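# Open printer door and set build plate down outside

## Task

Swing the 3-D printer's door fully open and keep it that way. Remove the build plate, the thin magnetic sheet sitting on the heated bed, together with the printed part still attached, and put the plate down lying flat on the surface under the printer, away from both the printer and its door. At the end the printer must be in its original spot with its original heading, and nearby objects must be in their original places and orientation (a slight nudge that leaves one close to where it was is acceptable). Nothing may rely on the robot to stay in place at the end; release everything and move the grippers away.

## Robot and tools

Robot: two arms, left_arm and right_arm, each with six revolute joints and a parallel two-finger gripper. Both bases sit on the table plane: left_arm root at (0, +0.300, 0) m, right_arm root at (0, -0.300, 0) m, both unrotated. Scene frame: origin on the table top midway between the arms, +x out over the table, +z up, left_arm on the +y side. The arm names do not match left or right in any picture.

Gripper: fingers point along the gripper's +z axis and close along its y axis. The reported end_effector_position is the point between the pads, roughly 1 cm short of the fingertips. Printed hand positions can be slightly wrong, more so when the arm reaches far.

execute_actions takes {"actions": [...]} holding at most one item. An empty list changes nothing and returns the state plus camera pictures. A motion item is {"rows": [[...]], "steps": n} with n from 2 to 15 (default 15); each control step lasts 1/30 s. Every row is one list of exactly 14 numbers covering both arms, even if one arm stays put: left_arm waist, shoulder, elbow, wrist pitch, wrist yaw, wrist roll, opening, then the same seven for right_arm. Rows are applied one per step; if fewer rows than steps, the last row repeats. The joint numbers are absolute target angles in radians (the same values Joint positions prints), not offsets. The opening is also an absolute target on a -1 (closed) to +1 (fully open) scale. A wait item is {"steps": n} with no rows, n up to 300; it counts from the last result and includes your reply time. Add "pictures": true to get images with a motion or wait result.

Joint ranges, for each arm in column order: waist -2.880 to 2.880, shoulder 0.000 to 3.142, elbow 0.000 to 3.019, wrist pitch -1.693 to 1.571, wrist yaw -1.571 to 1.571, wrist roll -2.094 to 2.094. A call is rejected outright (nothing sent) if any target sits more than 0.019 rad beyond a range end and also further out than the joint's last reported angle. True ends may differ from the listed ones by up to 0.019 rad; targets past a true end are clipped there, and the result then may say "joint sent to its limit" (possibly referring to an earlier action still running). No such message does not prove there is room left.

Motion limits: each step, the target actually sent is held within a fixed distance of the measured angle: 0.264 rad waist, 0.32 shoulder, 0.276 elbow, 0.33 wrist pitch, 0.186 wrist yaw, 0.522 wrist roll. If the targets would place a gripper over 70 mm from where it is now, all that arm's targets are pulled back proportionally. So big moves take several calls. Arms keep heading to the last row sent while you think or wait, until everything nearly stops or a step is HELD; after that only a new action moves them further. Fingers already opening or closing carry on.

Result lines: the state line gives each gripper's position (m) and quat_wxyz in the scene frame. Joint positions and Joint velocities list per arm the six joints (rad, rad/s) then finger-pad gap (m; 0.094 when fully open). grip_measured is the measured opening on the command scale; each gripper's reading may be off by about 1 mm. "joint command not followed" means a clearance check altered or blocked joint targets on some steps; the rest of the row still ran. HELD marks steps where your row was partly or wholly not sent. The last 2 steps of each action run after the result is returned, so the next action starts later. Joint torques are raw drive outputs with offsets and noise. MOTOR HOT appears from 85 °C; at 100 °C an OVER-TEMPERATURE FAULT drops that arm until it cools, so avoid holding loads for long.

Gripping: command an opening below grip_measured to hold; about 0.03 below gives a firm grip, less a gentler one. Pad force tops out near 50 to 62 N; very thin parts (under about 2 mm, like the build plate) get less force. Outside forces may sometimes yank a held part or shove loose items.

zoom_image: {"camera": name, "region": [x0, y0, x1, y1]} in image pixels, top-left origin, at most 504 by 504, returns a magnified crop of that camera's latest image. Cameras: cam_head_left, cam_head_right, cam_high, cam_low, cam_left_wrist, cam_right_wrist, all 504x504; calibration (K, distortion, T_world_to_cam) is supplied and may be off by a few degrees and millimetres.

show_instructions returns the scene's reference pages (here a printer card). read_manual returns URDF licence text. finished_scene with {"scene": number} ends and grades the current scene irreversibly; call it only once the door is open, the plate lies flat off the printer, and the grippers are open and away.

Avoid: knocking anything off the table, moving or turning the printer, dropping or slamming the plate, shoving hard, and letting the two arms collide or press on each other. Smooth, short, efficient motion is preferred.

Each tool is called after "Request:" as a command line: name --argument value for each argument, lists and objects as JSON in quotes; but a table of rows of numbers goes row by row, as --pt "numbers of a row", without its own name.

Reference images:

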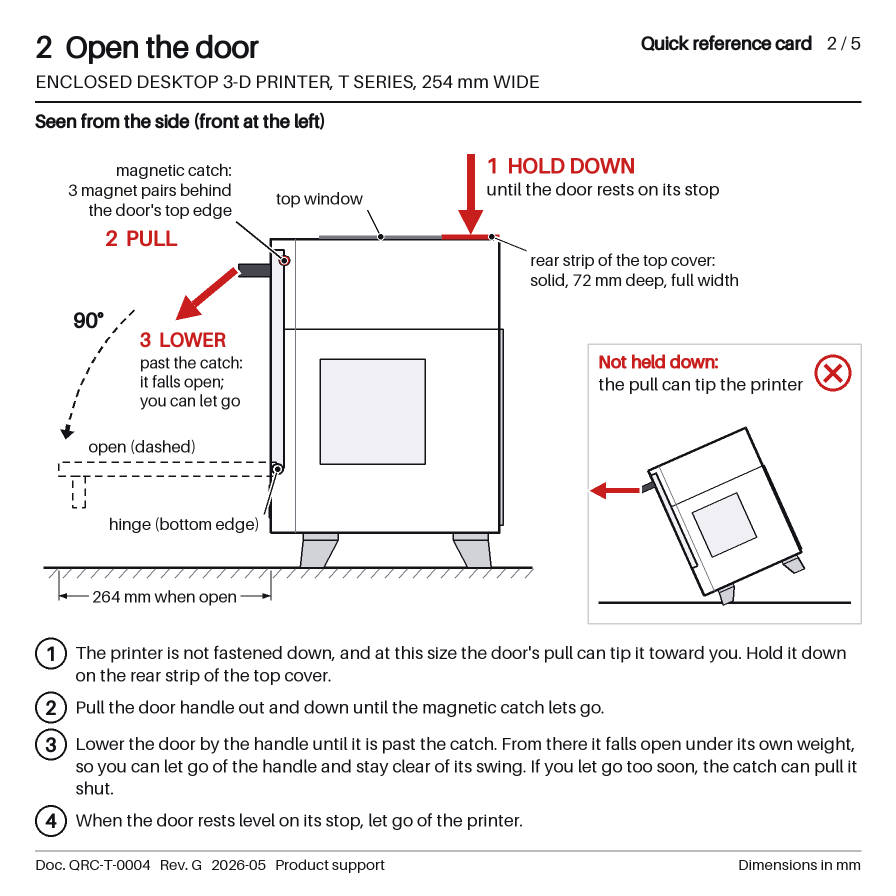

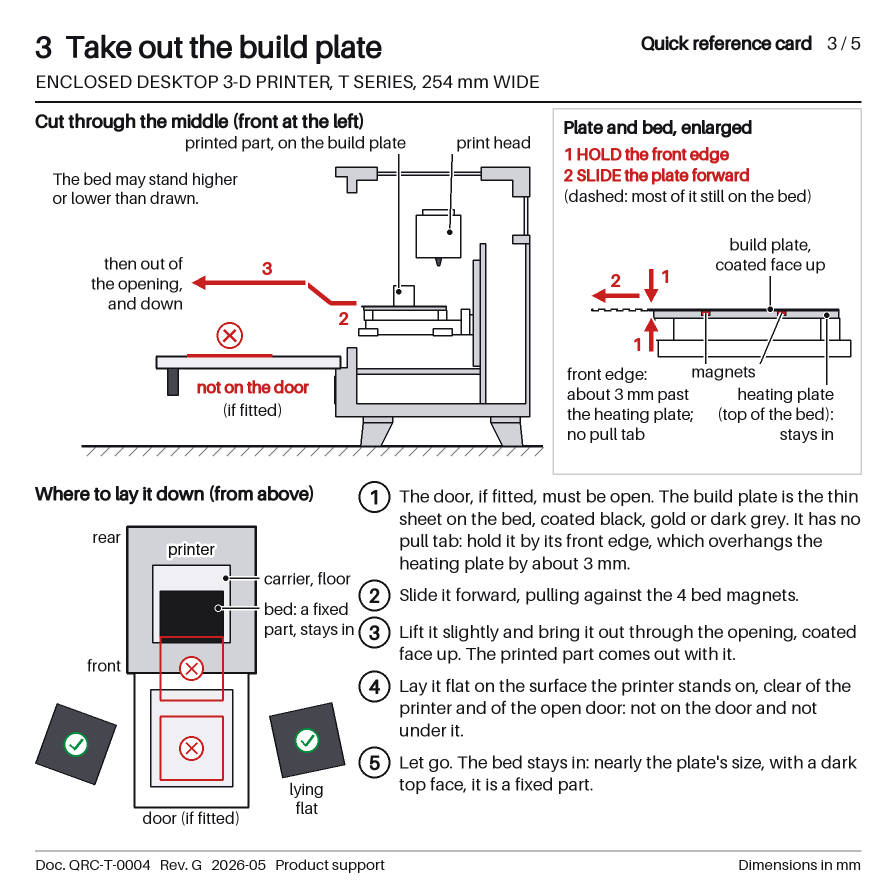

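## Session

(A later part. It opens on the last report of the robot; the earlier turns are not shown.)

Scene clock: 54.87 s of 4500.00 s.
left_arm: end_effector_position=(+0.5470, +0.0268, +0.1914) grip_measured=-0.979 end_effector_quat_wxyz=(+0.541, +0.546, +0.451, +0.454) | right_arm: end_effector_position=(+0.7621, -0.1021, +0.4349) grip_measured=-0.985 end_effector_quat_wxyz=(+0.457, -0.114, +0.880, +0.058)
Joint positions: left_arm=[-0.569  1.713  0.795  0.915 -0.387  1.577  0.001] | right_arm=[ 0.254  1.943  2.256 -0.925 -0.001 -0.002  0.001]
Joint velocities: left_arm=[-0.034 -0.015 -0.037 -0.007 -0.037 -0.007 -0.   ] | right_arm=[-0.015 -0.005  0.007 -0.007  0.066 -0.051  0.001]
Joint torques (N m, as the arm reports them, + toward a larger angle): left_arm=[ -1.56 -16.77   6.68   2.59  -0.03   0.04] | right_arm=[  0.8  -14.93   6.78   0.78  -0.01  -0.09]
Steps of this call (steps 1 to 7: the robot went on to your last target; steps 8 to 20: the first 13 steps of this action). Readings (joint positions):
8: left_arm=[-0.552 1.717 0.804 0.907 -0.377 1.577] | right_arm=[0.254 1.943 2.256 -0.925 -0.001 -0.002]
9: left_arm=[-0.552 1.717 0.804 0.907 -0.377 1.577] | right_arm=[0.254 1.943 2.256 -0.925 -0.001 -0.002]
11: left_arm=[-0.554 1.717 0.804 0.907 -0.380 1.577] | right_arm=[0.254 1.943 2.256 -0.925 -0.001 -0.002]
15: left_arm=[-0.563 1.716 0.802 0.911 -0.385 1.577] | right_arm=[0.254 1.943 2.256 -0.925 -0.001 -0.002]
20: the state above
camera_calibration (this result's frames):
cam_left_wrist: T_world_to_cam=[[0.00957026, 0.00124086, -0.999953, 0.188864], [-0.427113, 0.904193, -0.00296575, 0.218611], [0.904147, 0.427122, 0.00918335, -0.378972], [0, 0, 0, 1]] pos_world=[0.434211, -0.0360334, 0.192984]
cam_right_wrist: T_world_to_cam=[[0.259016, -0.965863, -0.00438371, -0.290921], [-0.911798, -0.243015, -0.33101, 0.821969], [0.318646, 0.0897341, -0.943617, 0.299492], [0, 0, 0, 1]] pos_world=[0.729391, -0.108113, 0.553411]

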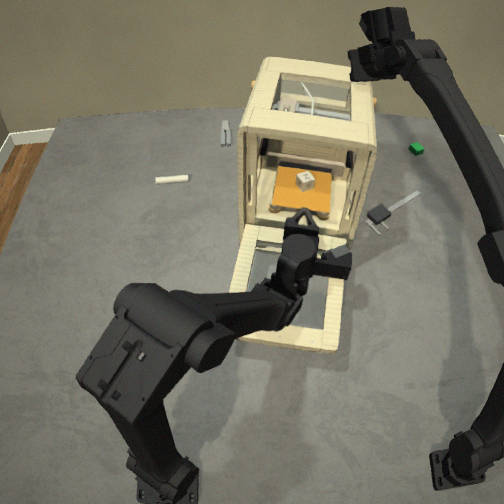

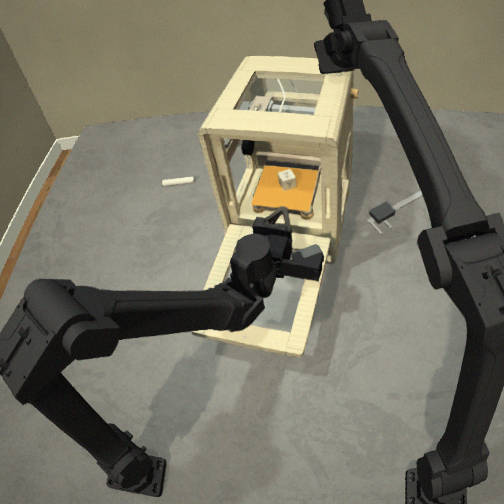

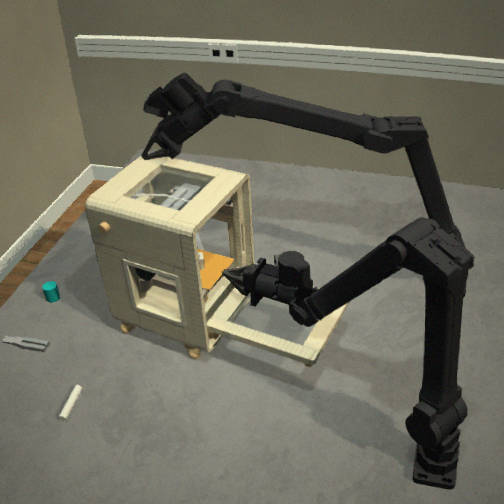

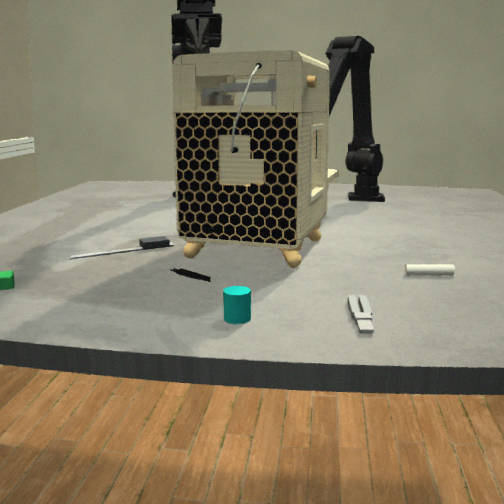

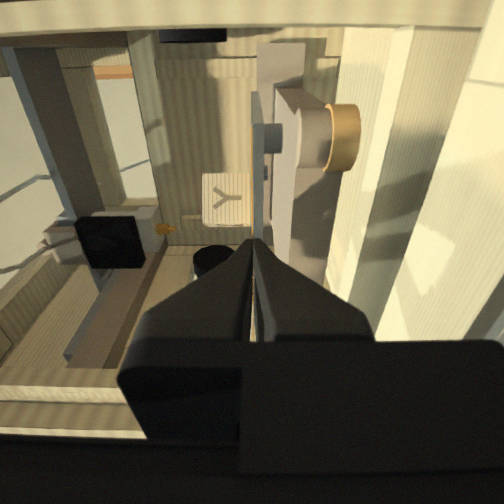

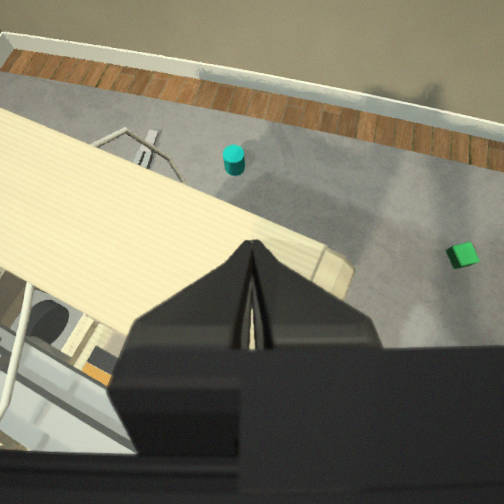

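Request:
execute_actions --actions '[{"rows": [[-0.5835,1.700,0.778,0.929,-0.390,1.585,-1,0.26,2.01,2.22,-0.96,0,0,-1],[-0.584,1.697,0.774,0.930,-0.391,1.585,-1,0.26,2.01,2.22,-0.96,0,0,-1],[-0.5845,1.694,0.770,0.932,-0.392,1.585,-1,0.26,2.01,2.22,-0.96,0,0,-1],[-0.585,1.691,0.766,0.933,-0.393,1.585,-1,0.26,2.01,2.22,-0.96,0,0,-1],[-0.5855,1.688,0.762,0.934,-0.394,1.585,-1,0.26,2.01,2.22,-0.96,0,0,-1],[-0.586,1.685,0.757,0.936,-0.395,1.585,-1,0.26,2.01,2.22,-0.96,0,0,-1],[-0.5865,1.682,0.753,0.937,-0.396,1.585,-1,0.26,2.01,2.22,-0.96,0,0,-1],[-0.587,1.679,0.749,0.938,-0.397,1.585,-1,0.26,2.01,2.22,-0.96,0,0,-1],[-0.5875,1.677,0.745,0.940,-0.398,1.585,-1,0.26,2.01,2.22,-0.96,0,0,-1],[-0.588,1.674,0.741,0.941,-0.399,1.585,-1,0.26,2.01,2.22,-0.96,0,0,-1],[-0.589,1.672,0.737,0.942,-0.400,1.585,-1,0.26,2.01,2.22,-0.96,0,0,-1],[-0.590,1.670,0.733,0.943,-0.401,1.585,-1,0.26,2.01,2.22,-0.96,0,0,-1]], "steps": 15}]' --pictures true

Scene clock: 55.97 s of 4500.00 s.
left_arm: end_effector_position=(+0.5317, +0.0326, +0.1913) grip_measured=-0.979 end_effector_quat_wxyz=(+0.540, +0.546, +0.452, +0.454) | right_arm: end_effector_position=(+0.7621, -0.1021, +0.4349) grip_measured=-0.985 end_effector_quat_wxyz=(+0.457, -0.114, +0.880, +0.058)
Joint positions: left_arm=[-0.577  1.682  0.749  0.929 -0.396  1.577  0.001] | right_arm=[ 0.254  1.943  2.256 -0.925 -0.001 -0.002  0.001]
Joint velocities: left_arm=[-0.015 -0.063 -0.11   0.012 -0.11   0.007  0.   ] | right_arm=[-0.005 -0.005 -0.002  0.002 -0.022 -0.022 -0.001]
Joint torques (N m, as the arm reports them, + toward a larger angle): left_arm=[ -1.62 -15.88   6.81   2.57  -0.13   0.02] | right_arm=[  0.68 -14.93   6.79   0.77  -0.01  -0.09]
Steps of this call (steps 1 to 2: the last 2 steps of your previous action; steps 3 to 15: the robot went on to your last target; steps 16 to 20: nothing new was sent; steps 21 to 33: the first 13 steps of this action). Readings (joint positions):
21: left_arm=[-0.569 1.713 0.794 0.915 -0.387 1.577] | right_arm=[0.254 1.943 2.256 -0.925 -0.001 -0.002]
22: left_arm=[-0.569 1.712 0.793 0.916 -0.388 1.577] | right_arm=[0.254 1.943 2.256 -0.925 -0.001 -0.002]
24: left_arm=[-0.570 1.709 0.788 0.918 -0.389 1.577] | right_arm=[0.254 1.943 2.256 -0.925 -0.001 -0.002]
28: left_arm=[-0.572 1.696 0.770 0.923 -0.392 1.577] | right_arm=[0.254 1.943 2.256 -0.925 -0.001 -0.002]
33: the state above
camera_calibration (this result's frames):
cam_left_wrist: T_world_to_cam=[[0.0086246, 0.00189918, -0.999961, 0.189366], [-0.42815, 0.903706, -0.0019764, 0.207206], [0.903667, 0.42815, 0.00860724, -0.367362], [0, 0, 0, 1]] pos_world=[0.419054, -0.0303266, 0.19293]
cam_right_wrist: T_world_to_cam=[[0.259016, -0.965863, -0.00438371, -0.290921], [-0.911798, -0.243015, -0.33101, 0.821969], [0.318646, 0.0897341, -0.943617, 0.299492], [0, 0, 0, 1]] pos_world=[0.729391, -0.108113, 0.553411]

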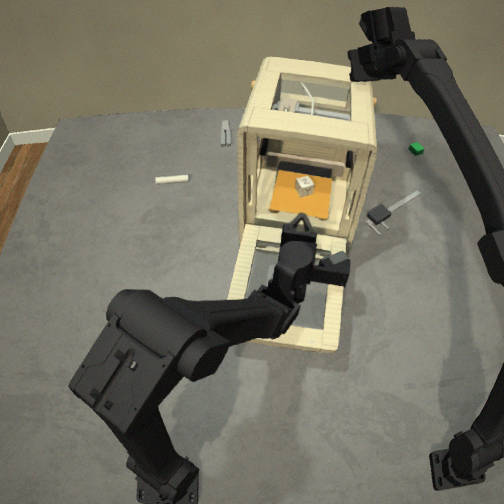

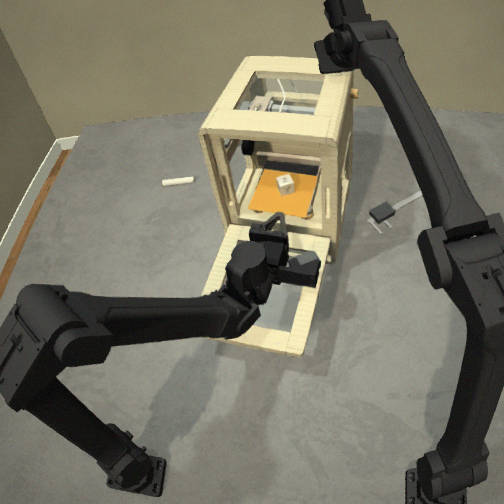

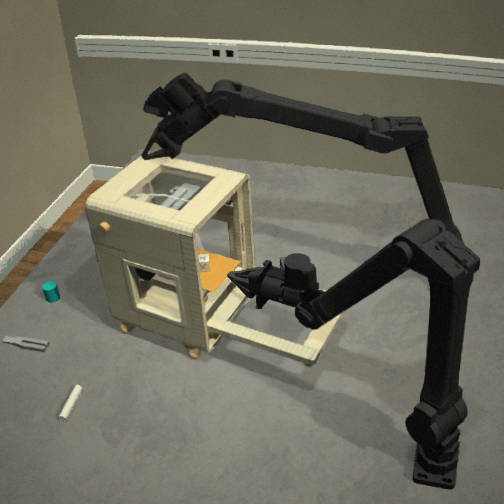

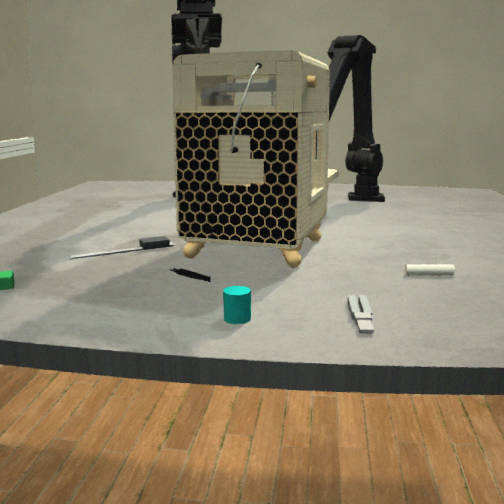

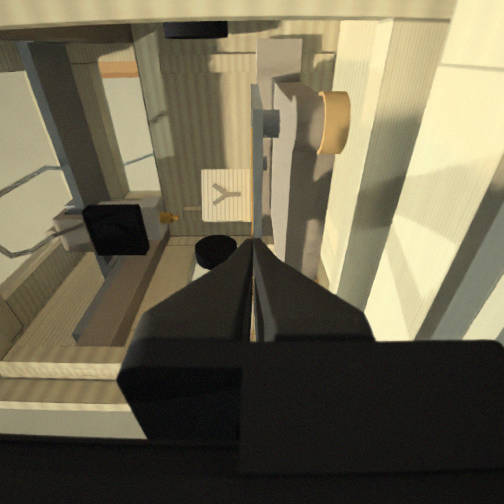

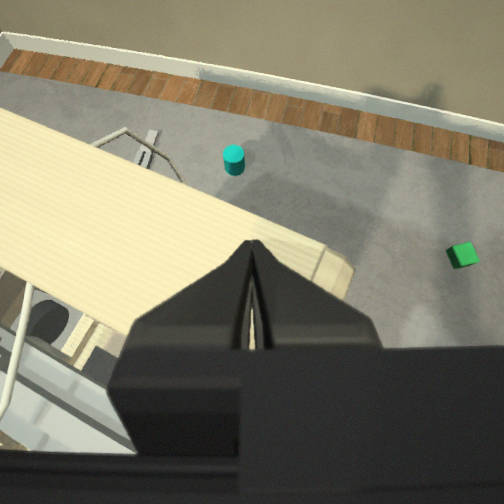

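Request:
zoom_image --camera "cam_head_left" --region '[250, 140, 370, 260]'

Request:
execute_actions --actions '[]' --pictures true

Region (250, 140, 370, 260) of cam_head_left's 504x504 image, scaled by 4.200, with more detail than that image has.

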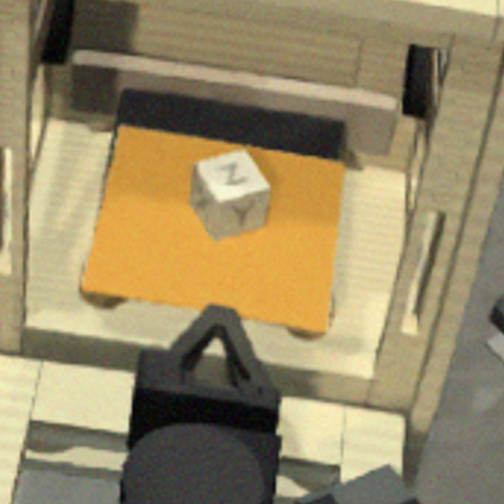

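Scene clock: 56.03 s of 4500.00 s.
left_arm: end_effector_position=(+0.5303, +0.0328, +0.1912) grip_measured=-0.979 end_effector_quat_wxyz=(+0.540, +0.546, +0.451, +0.454) | right_arm: end_effector_position=(+0.7621, -0.1021, +0.4349) grip_measured=-0.985 end_effector_quat_wxyz=(+0.457, -0.114, +0.880, +0.058)
Joint positions: left_arm=[-0.578  1.679  0.745  0.93  -0.397  1.577  0.001] | right_arm=[ 0.254  1.943  2.256 -0.925 -0.001 -0.002  0.001]
Joint velocities: left_arm=[-0.024 -0.015 -0.032  0.002  0.022 -0.007  0.001] | right_arm=[-0.015 -0.015  0.002 -0.007 -0.022 -0.022  0.001]
Joint torques (N m, as the arm reports them, + toward a larger angle): left_arm=[ -1.36 -16.49   6.78   2.64  -0.13   0.06] | right_arm=[  0.72 -14.92   6.78   0.78  -0.02  -0.09]
Kept back: nothing.
Steps of this call (steps 1 to 2: the last 2 steps of your previous action). Readings (joint positions):
1: left_arm=[-0.578 1.680 0.747 0.929 -0.396 1.577] | right_arm=[0.254 1.943 2.256 -0.925 -0.001 -0.002]
2: the state above
camera_calibration (this result's frames):
cam_left_wrist: T_world_to_cam=[[0.00830743, 0.00210235, -0.999963, 0.189483], [-0.427461, 0.904032, -0.00165057, 0.205993], [0.903996, 0.427459, 0.00840885, -0.366277], [0, 0, 0, 1]] pos_world=[0.417592, -0.0300543, 0.192896]
cam_right_wrist: T_world_to_cam=[[0.259016, -0.965863, -0.00438371, -0.290921], [-0.911798, -0.243015, -0.33101, 0.821969], [0.318646, 0.0897341, -0.943617, 0.299492], [0, 0, 0, 1]] pos_world=[0.729391, -0.108113, 0.553411]

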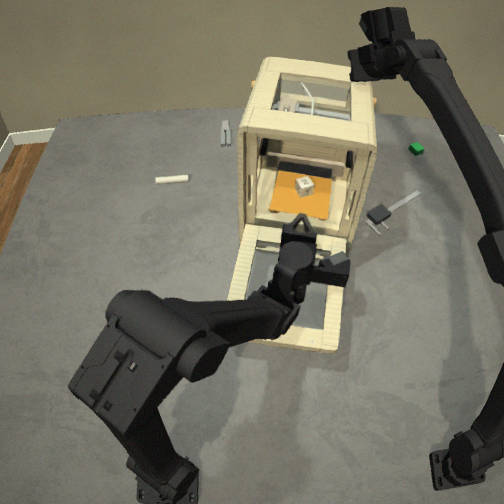

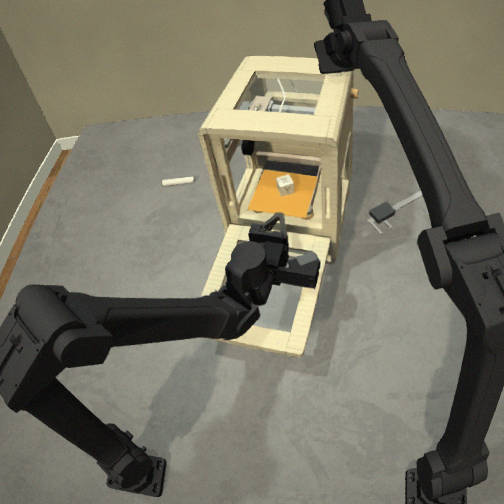

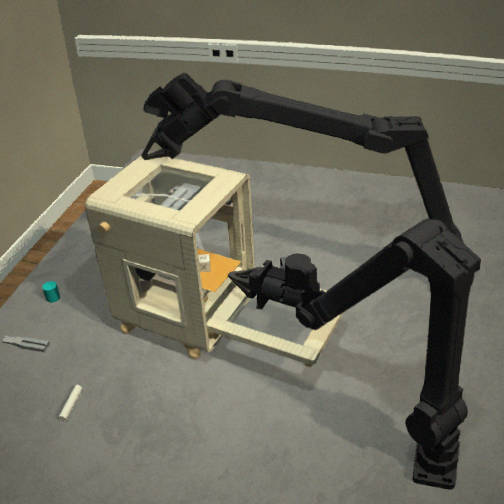

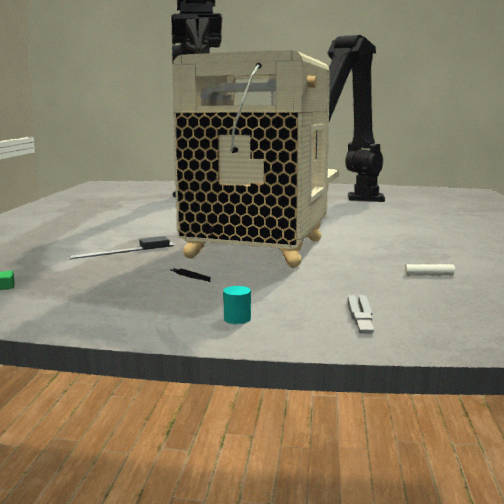

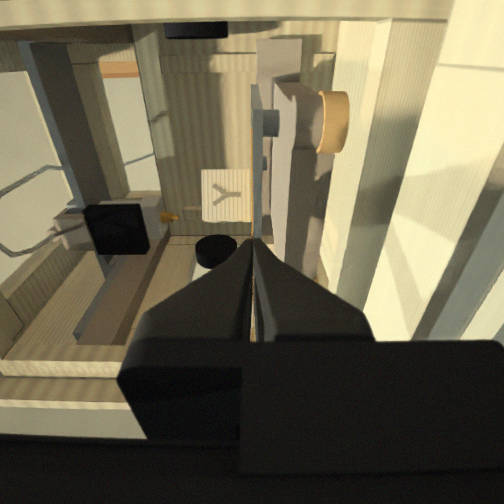

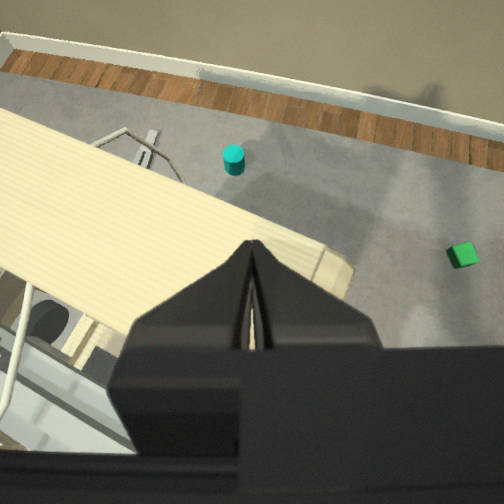

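Request:
zoom_image --camera "cam_left_wrist" --region '[215, 150, 315, 290]'

Request:
zoom_image --camera "cam_high" --region '[190, 230, 290, 330]'

Region (215, 150, 315, 290) of cam_left_wrist's 504x504 image, scaled by 3.600, with more detail than that image has; it fills the left 360 columns of this view, and the rest is white.

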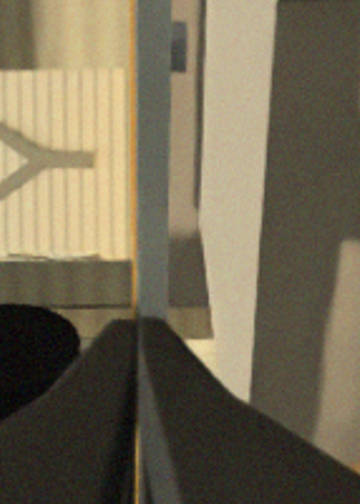

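Region (190, 230, 290, 330) of cam_high's 504x504 image, scaled by 5.040, with more detail than that image has.

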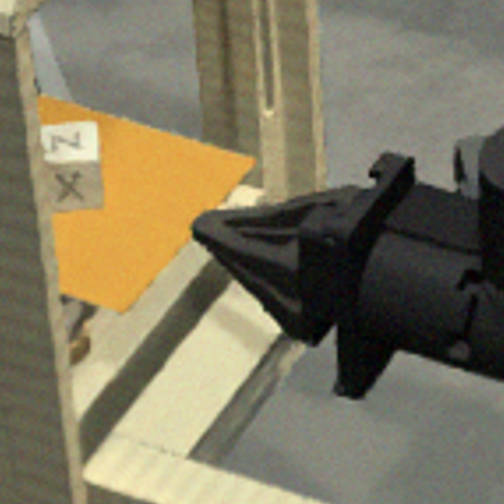

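Request:
execute_actions --actions '[{"rows": [[-0.580,1.678,0.743,0.932,-0.397,1.585,-0.97,0.26,2.01,2.22,-0.96,0,0,-1],[-0.578,1.681,0.748,0.930,-0.397,1.585,-0.93,0.26,2.01,2.22,-0.96,0,0,-1],[-0.577,1.684,0.752,0.929,-0.397,1.585,-0.89,0.26,2.01,2.22,-0.96,0,0,-1],[-0.576,1.687,0.756,0.928,-0.396,1.585,-0.85,0.26,2.01,2.22,-0.96,0,0,-1],[-0.575,1.690,0.760,0.927,-0.396,1.585,-0.85,0.26,2.01,2.22,-0.96,0,0,-1],[-0.574,1.693,0.764,0.926,-0.395,1.585,-0.85,0.26,2.01,2.22,-0.96,0,0,-1],[-0.573,1.696,0.768,0.925,-0.395,1.585,-0.85,0.26,2.01,2.22,-0.96,0,0,-1],[-0.572,1.699,0.772,0.924,-0.394,1.585,-0.85,0.26,2.01,2.22,-0.96,0,0,-1],[-0.571,1.702,0.776,0.922,-0.394,1.585,-0.85,0.26,2.01,2.22,-0.96,0,0,-1],[-0.570,1.705,0.780,0.920,-0.393,1.585,-0.85,0.26,2.01,2.22,-0.96,0,0,-1]], "steps": 15}]' --pictures true

Scene clock: 57.17 s of 4500.00 s.
left_arm: end_effector_position=(+0.5301, +0.0327, +0.1914) grip_measured=-0.852 end_effector_quat_wxyz=(+0.540, +0.546, +0.451, +0.454) | right_arm: end_effector_position=(+0.7621, -0.1021, +0.4349) grip_measured=-0.985 end_effector_quat_wxyz=(+0.457, -0.114, +0.880, +0.058)
Joint positions: left_arm=[-0.578  1.679  0.745  0.93  -0.397  1.577  0.007] | right_arm=[ 0.254  1.943  2.256 -0.925 -0.001 -0.002  0.001]
Joint velocities: left_arm=[-0.015 -0.005 -0.007 -0.002 -0.007 -0.022  0.   ] | right_arm=[-0.005  0.015  0.007 -0.022 -0.051  0.022  0.001]
Joint torques (N m, as the arm reports them, + toward a larger angle): left_arm=[ -0.41 -12.6   10.8    1.46   0.2    0.01] | right_arm=[  0.75 -14.86   6.77   0.8   -0.01  -0.09]
Steps of this call (steps 1 to 15: the robot went on to your last target; steps 16 to 21: nothing new was sent; steps 22 to 34: the first 13 steps of this action). Readings (joint positions):
22: left_arm=[-0.578 1.679 0.745 0.930 -0.397 1.577] | right_arm=[0.254 1.943 2.256 -0.925 -0.001 -0.002]
23: left_arm=[-0.578 1.679 0.745 0.930 -0.397 1.577] | right_arm=[0.254 1.943 2.256 -0.925 -0.001 -0.002]
25: left_arm=[-0.578 1.679 0.745 0.930 -0.397 1.577] | right_arm=[0.254 1.943 2.256 -0.925 -0.001 -0.002]
29: left_arm=[-0.578 1.679 0.745 0.930 -0.397 1.577] | right_arm=[0.254 1.943 2.256 -0.925 -0.001 -0.002]
34: the state above
camera_calibration (this result's frames):
cam_left_wrist: T_world_to_cam=[[0.00862764, 0.00189064, -0.999961, 0.189451], [-0.427116, 0.904195, -0.00197557, 0.205887], [0.904156, 0.427116, 0.00860859, -0.366138], [0, 0, 0, 1]] pos_world=[0.417349, -0.0301365, 0.193003]
cam_right_wrist: T_world_to_cam=[[0.259016, -0.965863, -0.00438371, -0.290921], [-0.911798, -0.243015, -0.33101, 0.821969], [0.318646, 0.0897341, -0.943617, 0.299492], [0, 0, 0, 1]] pos_world=[0.729391, -0.108113, 0.553411]

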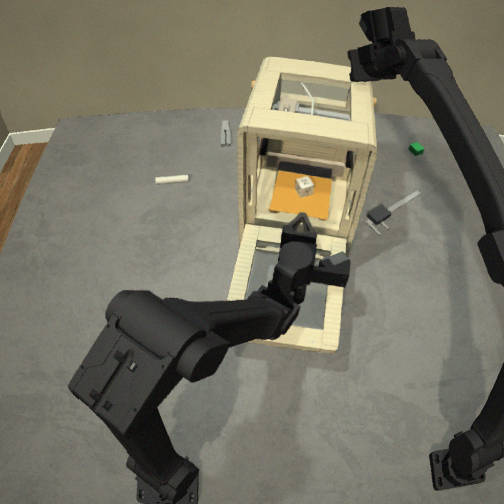

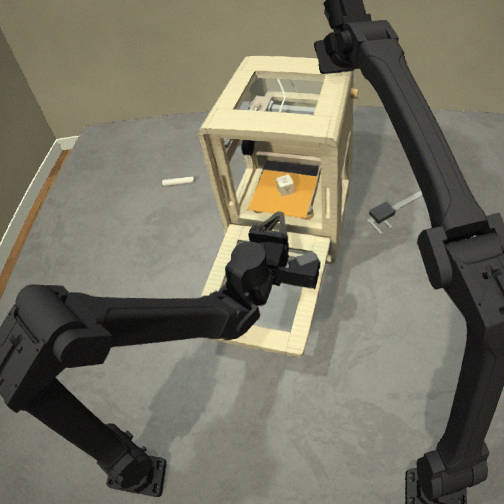

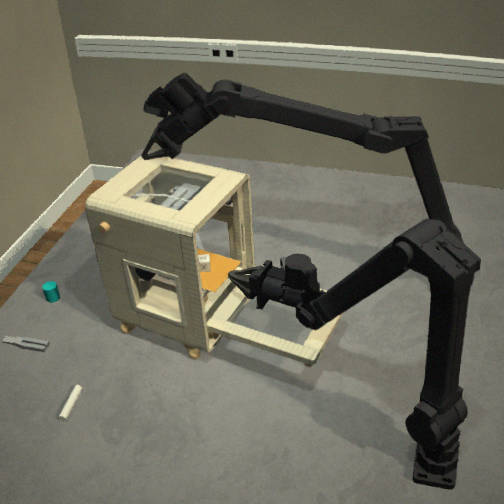

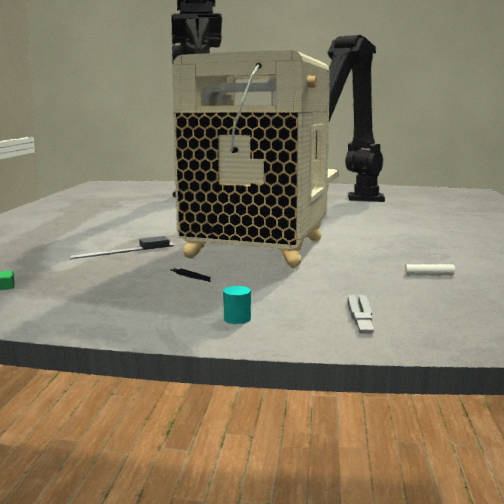

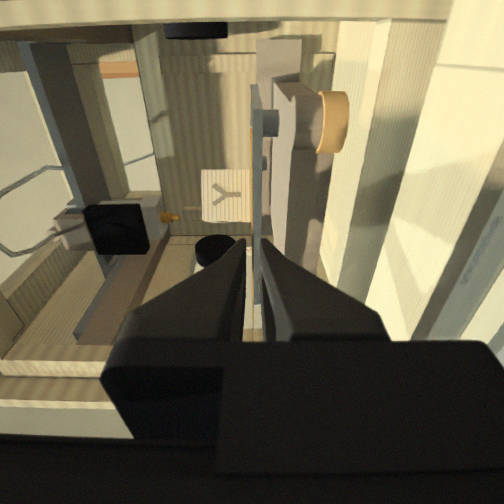

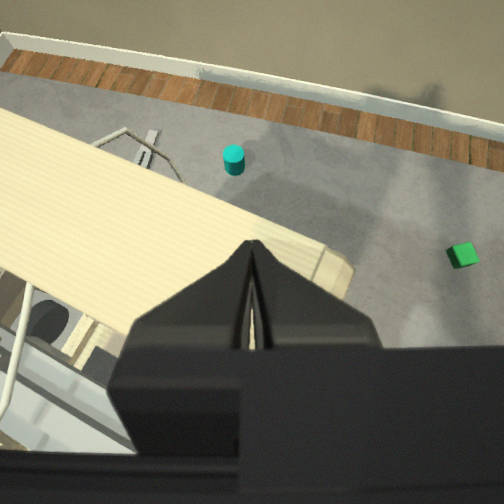

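Request:
execute_actions --actions '[{"rows": [[-0.5686,1.7077,0.784,0.9186,-0.392,1.585,-0.85,0.26,2.01,2.22,-0.96,0,0,-1],[-0.567,1.710,0.788,0.917,-0.391,1.585,-0.85,0.26,2.01,2.22,-0.96,0,0,-1],[-0.566,1.713,0.792,0.916,-0.389,1.585,-0.85,0.26,2.01,2.22,-0.96,0,0,-1],[-0.564,1.716,0.796,0.914,-0.388,1.585,-0.85,0.26,2.01,2.22,-0.96,0,0,-1],[-0.563,1.718,0.800,0.913,-0.387,1.585,-0.85,0.26,2.01,2.22,-0.96,0,0,-1],[-0.5615,1.721,0.804,0.9115,-0.3855,1.585,-0.85,0.26,2.01,2.22,-0.96,0,0,-1],[-0.560,1.724,0.808,0.910,-0.384,1.585,-0.85,0.26,2.01,2.22,-0.96,0,0,-1],[-0.559,1.726,0.812,0.909,-0.383,1.585,-0.85,0.26,2.01,2.22,-0.96,0,0,-1],[-0.557,1.729,0.816,0.907,-0.382,1.585,-0.85,0.26,2.01,2.22,-0.96,0,0,-1],[-0.556,1.732,0.820,0.906,-0.380,1.585,-0.85,0.26,2.01,2.22,-0.96,0,0,-1],[-0.554,1.734,0.824,0.904,-0.379,1.585,-0.85,0.26,2.01,2.22,-0.96,0,0,-1],[-0.553,1.737,0.828,0.903,-0.378,1.585,-0.85,0.26,2.01,2.22,-0.96,0,0,-1]], "steps": 15}]' --pictures true

Scene clock: 57.80 s of 4500.00 s.
left_arm: end_effector_position=(+0.5448, +0.0296, +0.1922) grip_measured=-0.852 end_effector_quat_wxyz=(+0.541, +0.546, +0.451, +0.453) | right_arm: end_effector_position=(+0.7621, -0.1021, +0.4349) grip_measured=-0.985 end_effector_quat_wxyz=(+0.457, -0.114, +0.880, +0.058)
Joint positions: left_arm=[-0.565  1.704  0.785  0.915 -0.382  1.577  0.007] | right_arm=[ 0.254  1.943  2.256 -0.925 -0.001 -0.002  0.001]
Joint velocities: left_arm=[ 0.034  0.063  0.095 -0.022 -0.007  0.051 -0.   ] | right_arm=[ 0.005  0.005 -0.017  0.012 -0.007 -0.007  0.001]
Joint torques (N m, as the arm reports them, + toward a larger angle): left_arm=[ -0.27 -13.76  11.26   1.42   0.18   0.01] | right_arm=[  0.75 -14.95   6.77   0.79  -0.01  -0.08]
Steps of this call (steps 1 to 2: the last 2 steps of your previous action; steps 3 to 6: the robot went on to your last target; steps 7 to 19: the first 13 steps of this action). Readings (joint positions):
7: left_arm=[-0.578 1.679 0.745 0.930 -0.396 1.577] | right_arm=[0.254 1.943 2.256 -0.925 -0.001 -0.002]
8: left_arm=[-0.578 1.679 0.745 0.930 -0.395 1.577] | right_arm=[0.254 1.943 2.256 -0.925 -0.001 -0.002]
10: left_arm=[-0.578 1.681 0.748 0.928 -0.393 1.577] | right_arm=[0.254 1.943 2.256 -0.925 -0.001 -0.002]
14: left_arm=[-0.574 1.690 0.764 0.922 -0.387 1.577] | right_arm=[0.254 1.943 2.256 -0.925 -0.001 -0.002]
19: the state above
camera_calibration (this result's frames):
cam_left_wrist: T_world_to_cam=[[0.00924185, 0.0014134, -0.999956, 0.189835], [-0.425389, 0.905007, -0.00265236, 0.214127], [0.904964, 0.425395, 0.00896519, -0.378604], [0, 0, 0, 1]] pos_world=[0.431956, -0.0329983, 0.193789]
cam_right_wrist: T_world_to_cam=[[0.259016, -0.965863, -0.00438371, -0.290921], [-0.911798, -0.243015, -0.33101, 0.821969], [0.318646, 0.0897341, -0.943617, 0.299492], [0, 0, 0, 1]] pos_world=[0.729391, -0.108113, 0.553411]

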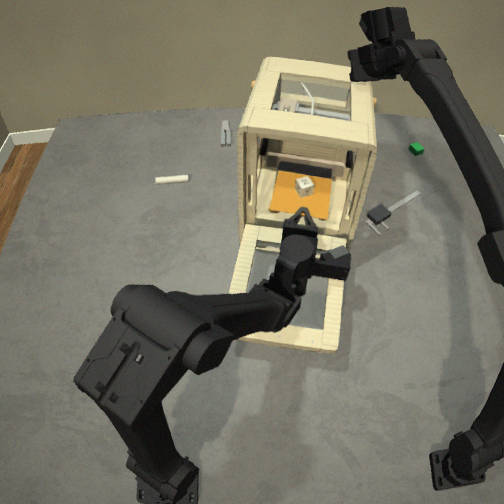

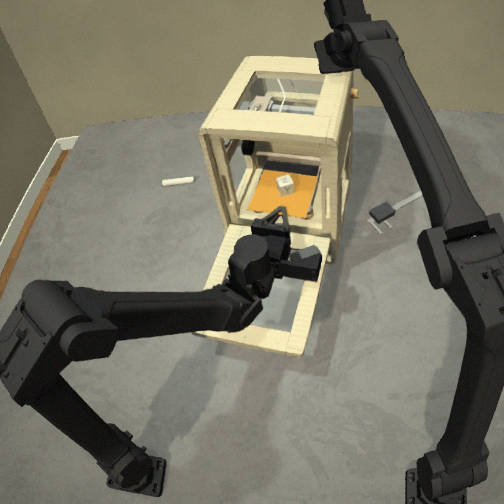

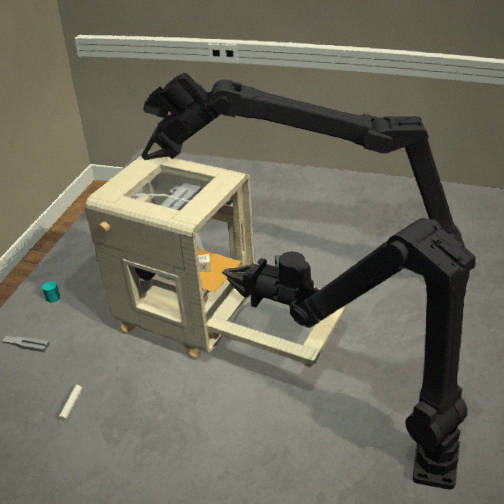

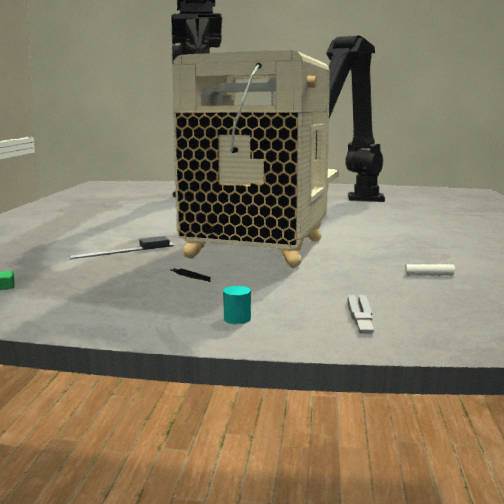

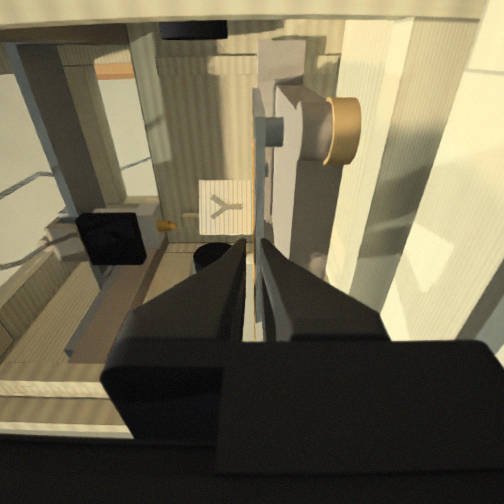

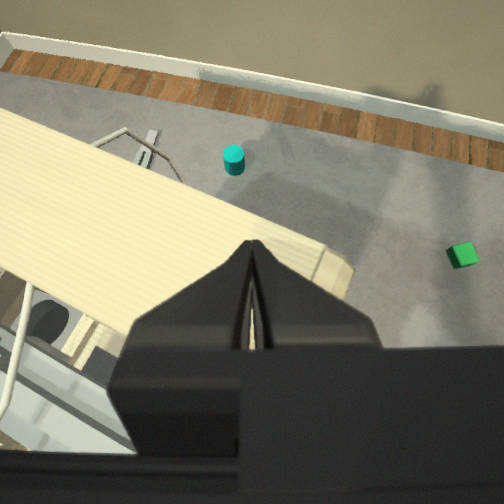

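Request:
execute_actions --actions '[{"rows": [[-0.553,1.737,0.828,0.903,-0.378,1.585,-0.85,0.26,2.01,2.22,-0.96,0,0,-1]], "steps": 6}]' --pictures true

Scene clock: 58.00 s of 4500.00 s.
left_arm: end_effector_position=(+0.5469, +0.0301, +0.1918) grip_measured=-0.852 end_effector_quat_wxyz=(+0.540, +0.546, +0.451, +0.454) | right_arm: end_effector_position=(+0.7621, -0.1021, +0.4349) grip_measured=-0.985 end_effector_quat_wxyz=(+0.457, -0.114, +0.880, +0.058)
Joint positions: left_arm=[-0.563  1.708  0.79   0.914 -0.382  1.577  0.007] | right_arm=[ 0.254  1.943  2.256 -0.925 -0.001 -0.002  0.001]
Joint velocities: left_arm=[-0.005 -0.005 -0.007  0.012 -0.022  0.007 -0.   ] | right_arm=[-0.005 -0.005 -0.007  0.007 -0.022  0.037 -0.   ]
Joint torques (N m, as the arm reports them, + toward a larger angle): left_arm=[ -0.02 -13.72  11.12   1.46   0.18   0.03] | right_arm=[  0.72 -14.86   6.79   0.78  -0.01  -0.09]
Steps of this call (steps 1 to 2: the last 2 steps of your previous action; steps 3 to 6: the first 4 steps of this action). Readings (joint positions):
3: left_arm=[-0.563 1.708 0.790 0.914 -0.382 1.577] | right_arm=[0.254 1.943 2.256 -0.925 -0.001 -0.002]
4: left_arm=[-0.563 1.708 0.790 0.914 -0.382 1.577] | right_arm=[0.254 1.943 2.256 -0.925 -0.001 -0.002]
6: the state above
camera_calibration (this result's frames):
cam_left_wrist: T_world_to_cam=[[0.00859264, 0.00184049, -0.999961, 0.189705], [-0.427461, 0.904032, -0.00200923, 0.215578], [0.903993, 0.427461, 0.00855476, -0.380162], [0, 0, 0, 1]] pos_world=[0.434185, -0.0327339, 0.193383]
cam_right_wrist: T_world_to_cam=[[0.259016, -0.965863, -0.00438371, -0.290921], [-0.911798, -0.243015, -0.33101, 0.821969], [0.318646, 0.0897341, -0.943617, 0.299492], [0, 0, 0, 1]] pos_world=[0.729391, -0.108113, 0.553411]

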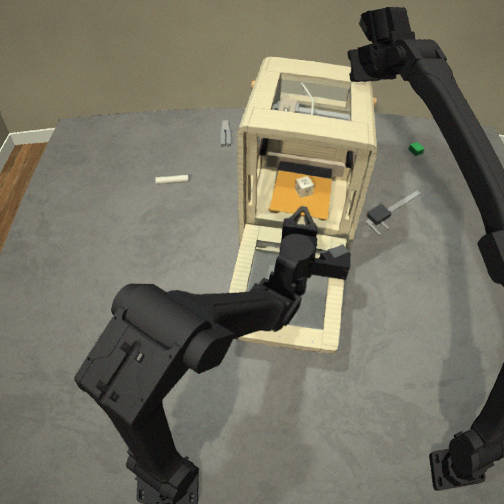

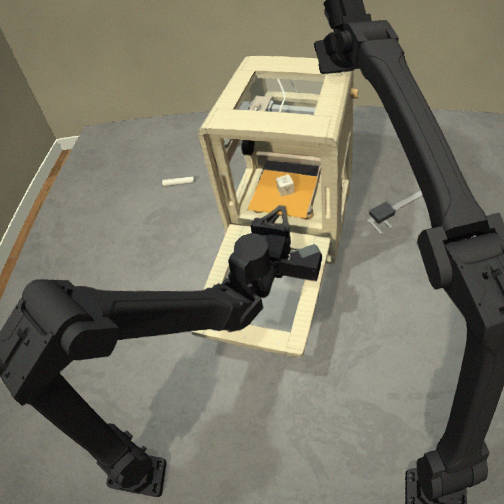

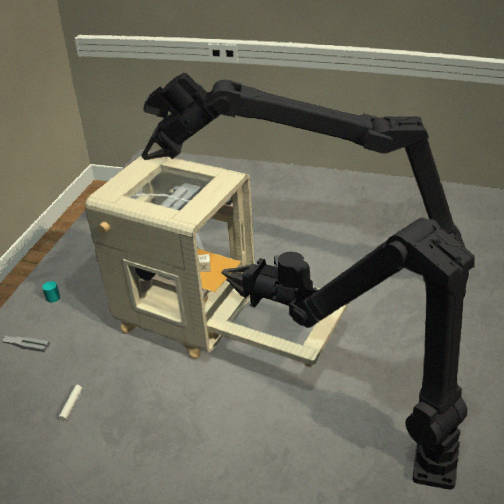

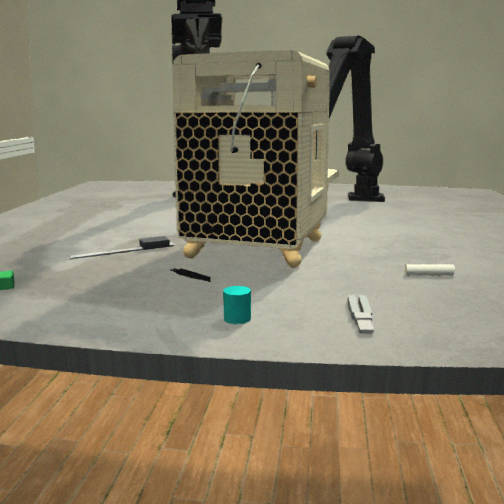

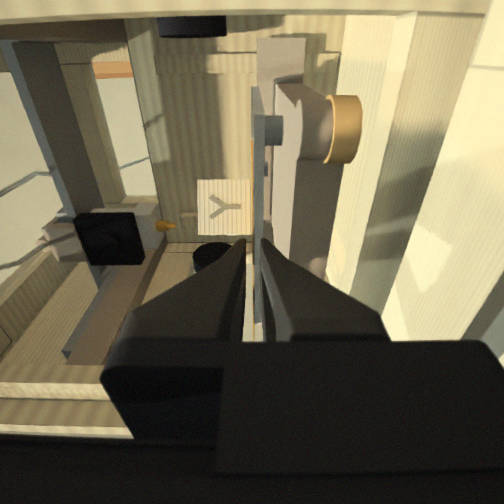

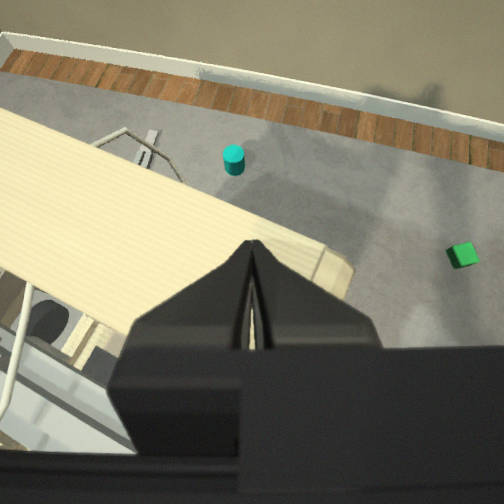

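Request:
execute_actions --actions '[{"rows": [[-0.555,1.733,0.822,0.905,-0.379,1.585,-0.88,0.26,2.01,2.22,-0.96,0,0,-1],[-0.556,1.730,0.818,0.906,-0.380,1.585,-0.91,0.26,2.01,2.22,-0.96,0,0,-1],[-0.557,1.727,0.814,0.907,-0.380,1.585,-0.94,0.26,2.01,2.22,-0.96,0,0,-1],[-0.558,1.724,0.810,0.908,-0.380,1.585,-0.97,0.26,2.01,2.22,-0.96,0,0,-1],[-0.559,1.721,0.806,0.909,-0.380,1.585,-1,0.26,2.01,2.22,-0.96,0,0,-1],[-0.560,1.718,0.802,0.910,-0.380,1.585,-1,0.26,2.01,2.22,-0.96,0,0,-1]], "steps": 12}]' --pictures true

Scene clock: 58.47 s of 4500.00 s.
left_arm: end_effector_position=(+0.5469, +0.0301, +0.1918) grip_measured=-0.976 end_effector_quat_wxyz=(+0.540, +0.546, +0.451, +0.454) | right_arm: end_effector_position=(+0.7621, -0.1021, +0.4349) grip_measured=-0.985 end_effector_quat_wxyz=(+0.457, -0.114, +0.880, +0.058)
Joint positions: left_arm=[-0.563  1.708  0.79   0.914 -0.382  1.577  0.001] | right_arm=[ 0.254  1.943  2.256 -0.925 -0.001 -0.002  0.001]
Joint velocities: left_arm=[ 0.005 -0.034 -0.012  0.007 -0.007 -0.081  0.   ] | right_arm=[-0.015  0.005 -0.002  0.002 -0.037 -0.022 -0.   ]
Joint torques (N m, as the arm reports them, + toward a larger angle): left_arm=[ -0.92 -14.51   8.93   1.91   0.08   0.02] | right_arm=[  0.75 -14.87   6.76   0.79  -0.01  -0.08]
Steps of this call (steps 1 to 2: the last 2 steps of your previous action; steps 3 to 4: the robot went on to your last target; steps 5 to 14: the first 10 steps of this action). Readings (joint positions):
5: left_arm=[-0.563 1.708 0.790 0.914 -0.382 1.577] | right_arm=[0.254 1.943 2.256 -0.925 -0.001 -0.002]
6: left_arm=[-0.563 1.708 0.790 0.914 -0.382 1.577] | right_arm=[0.254 1.943 2.256 -0.925 -0.001 -0.002]
8: left_arm=[-0.563 1.708 0.790 0.914 -0.382 1.577] | right_arm=[0.254 1.943 2.256 -0.925 -0.001 -0.002]
12: left_arm=[-0.563 1.708 0.790 0.914 -0.382 1.577] | right_arm=[0.254 1.943 2.256 -0.925 -0.001 -0.002]
14: the state above
camera_calibration (this result's frames):
cam_left_wrist: T_world_to_cam=[[0.00859264, 0.00184049, -0.999961, 0.189705], [-0.427461, 0.904032, -0.00200923, 0.215578], [0.903993, 0.427461, 0.00855476, -0.380162], [0, 0, 0, 1]] pos_world=[0.434185, -0.0327339, 0.193383]
cam_right_wrist: T_world_to_cam=[[0.259016, -0.965863, -0.00438371, -0.290921], [-0.911798, -0.243015, -0.33101, 0.821969], [0.318646, 0.0897341, -0.943617, 0.299492], [0, 0, 0, 1]] pos_world=[0.729391, -0.108113, 0.553411]

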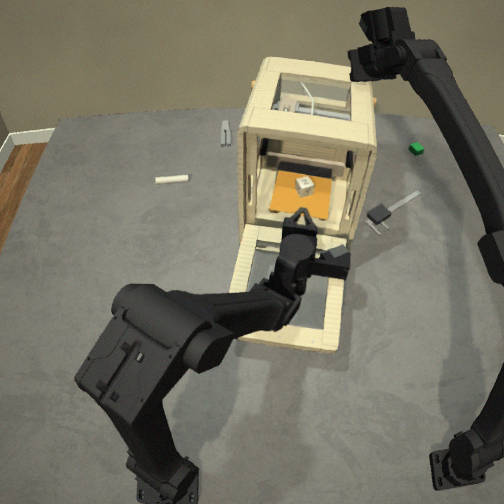

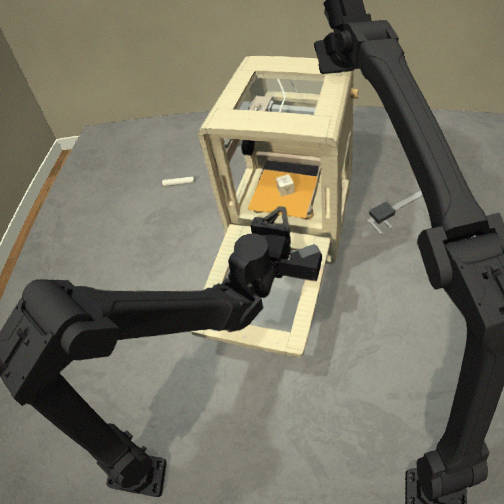

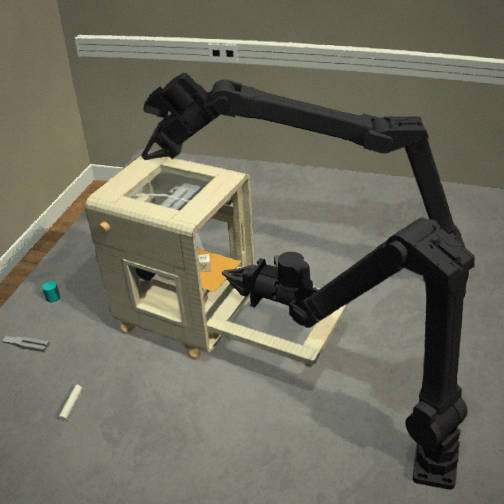

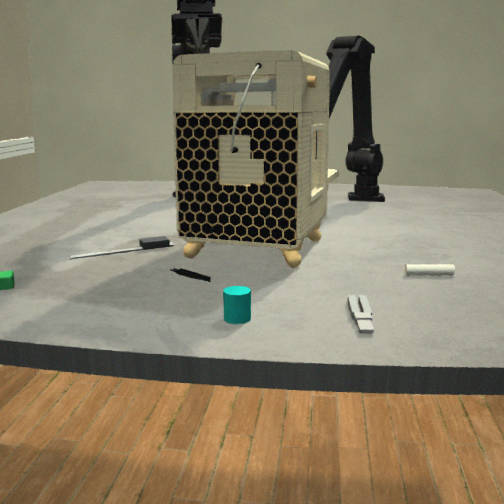

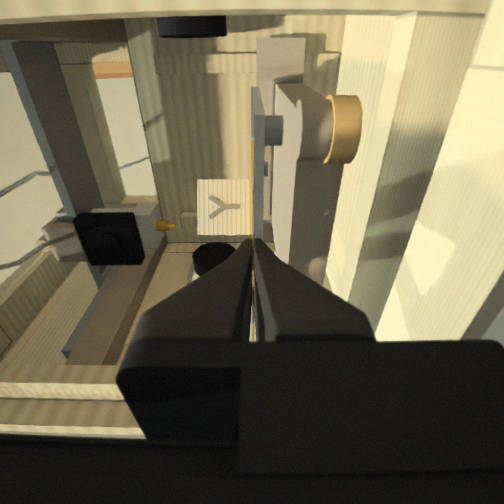

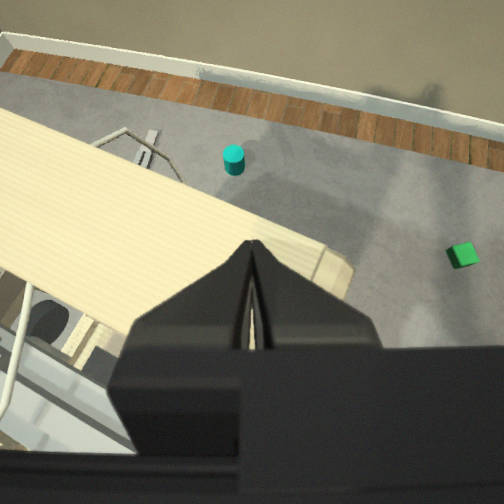

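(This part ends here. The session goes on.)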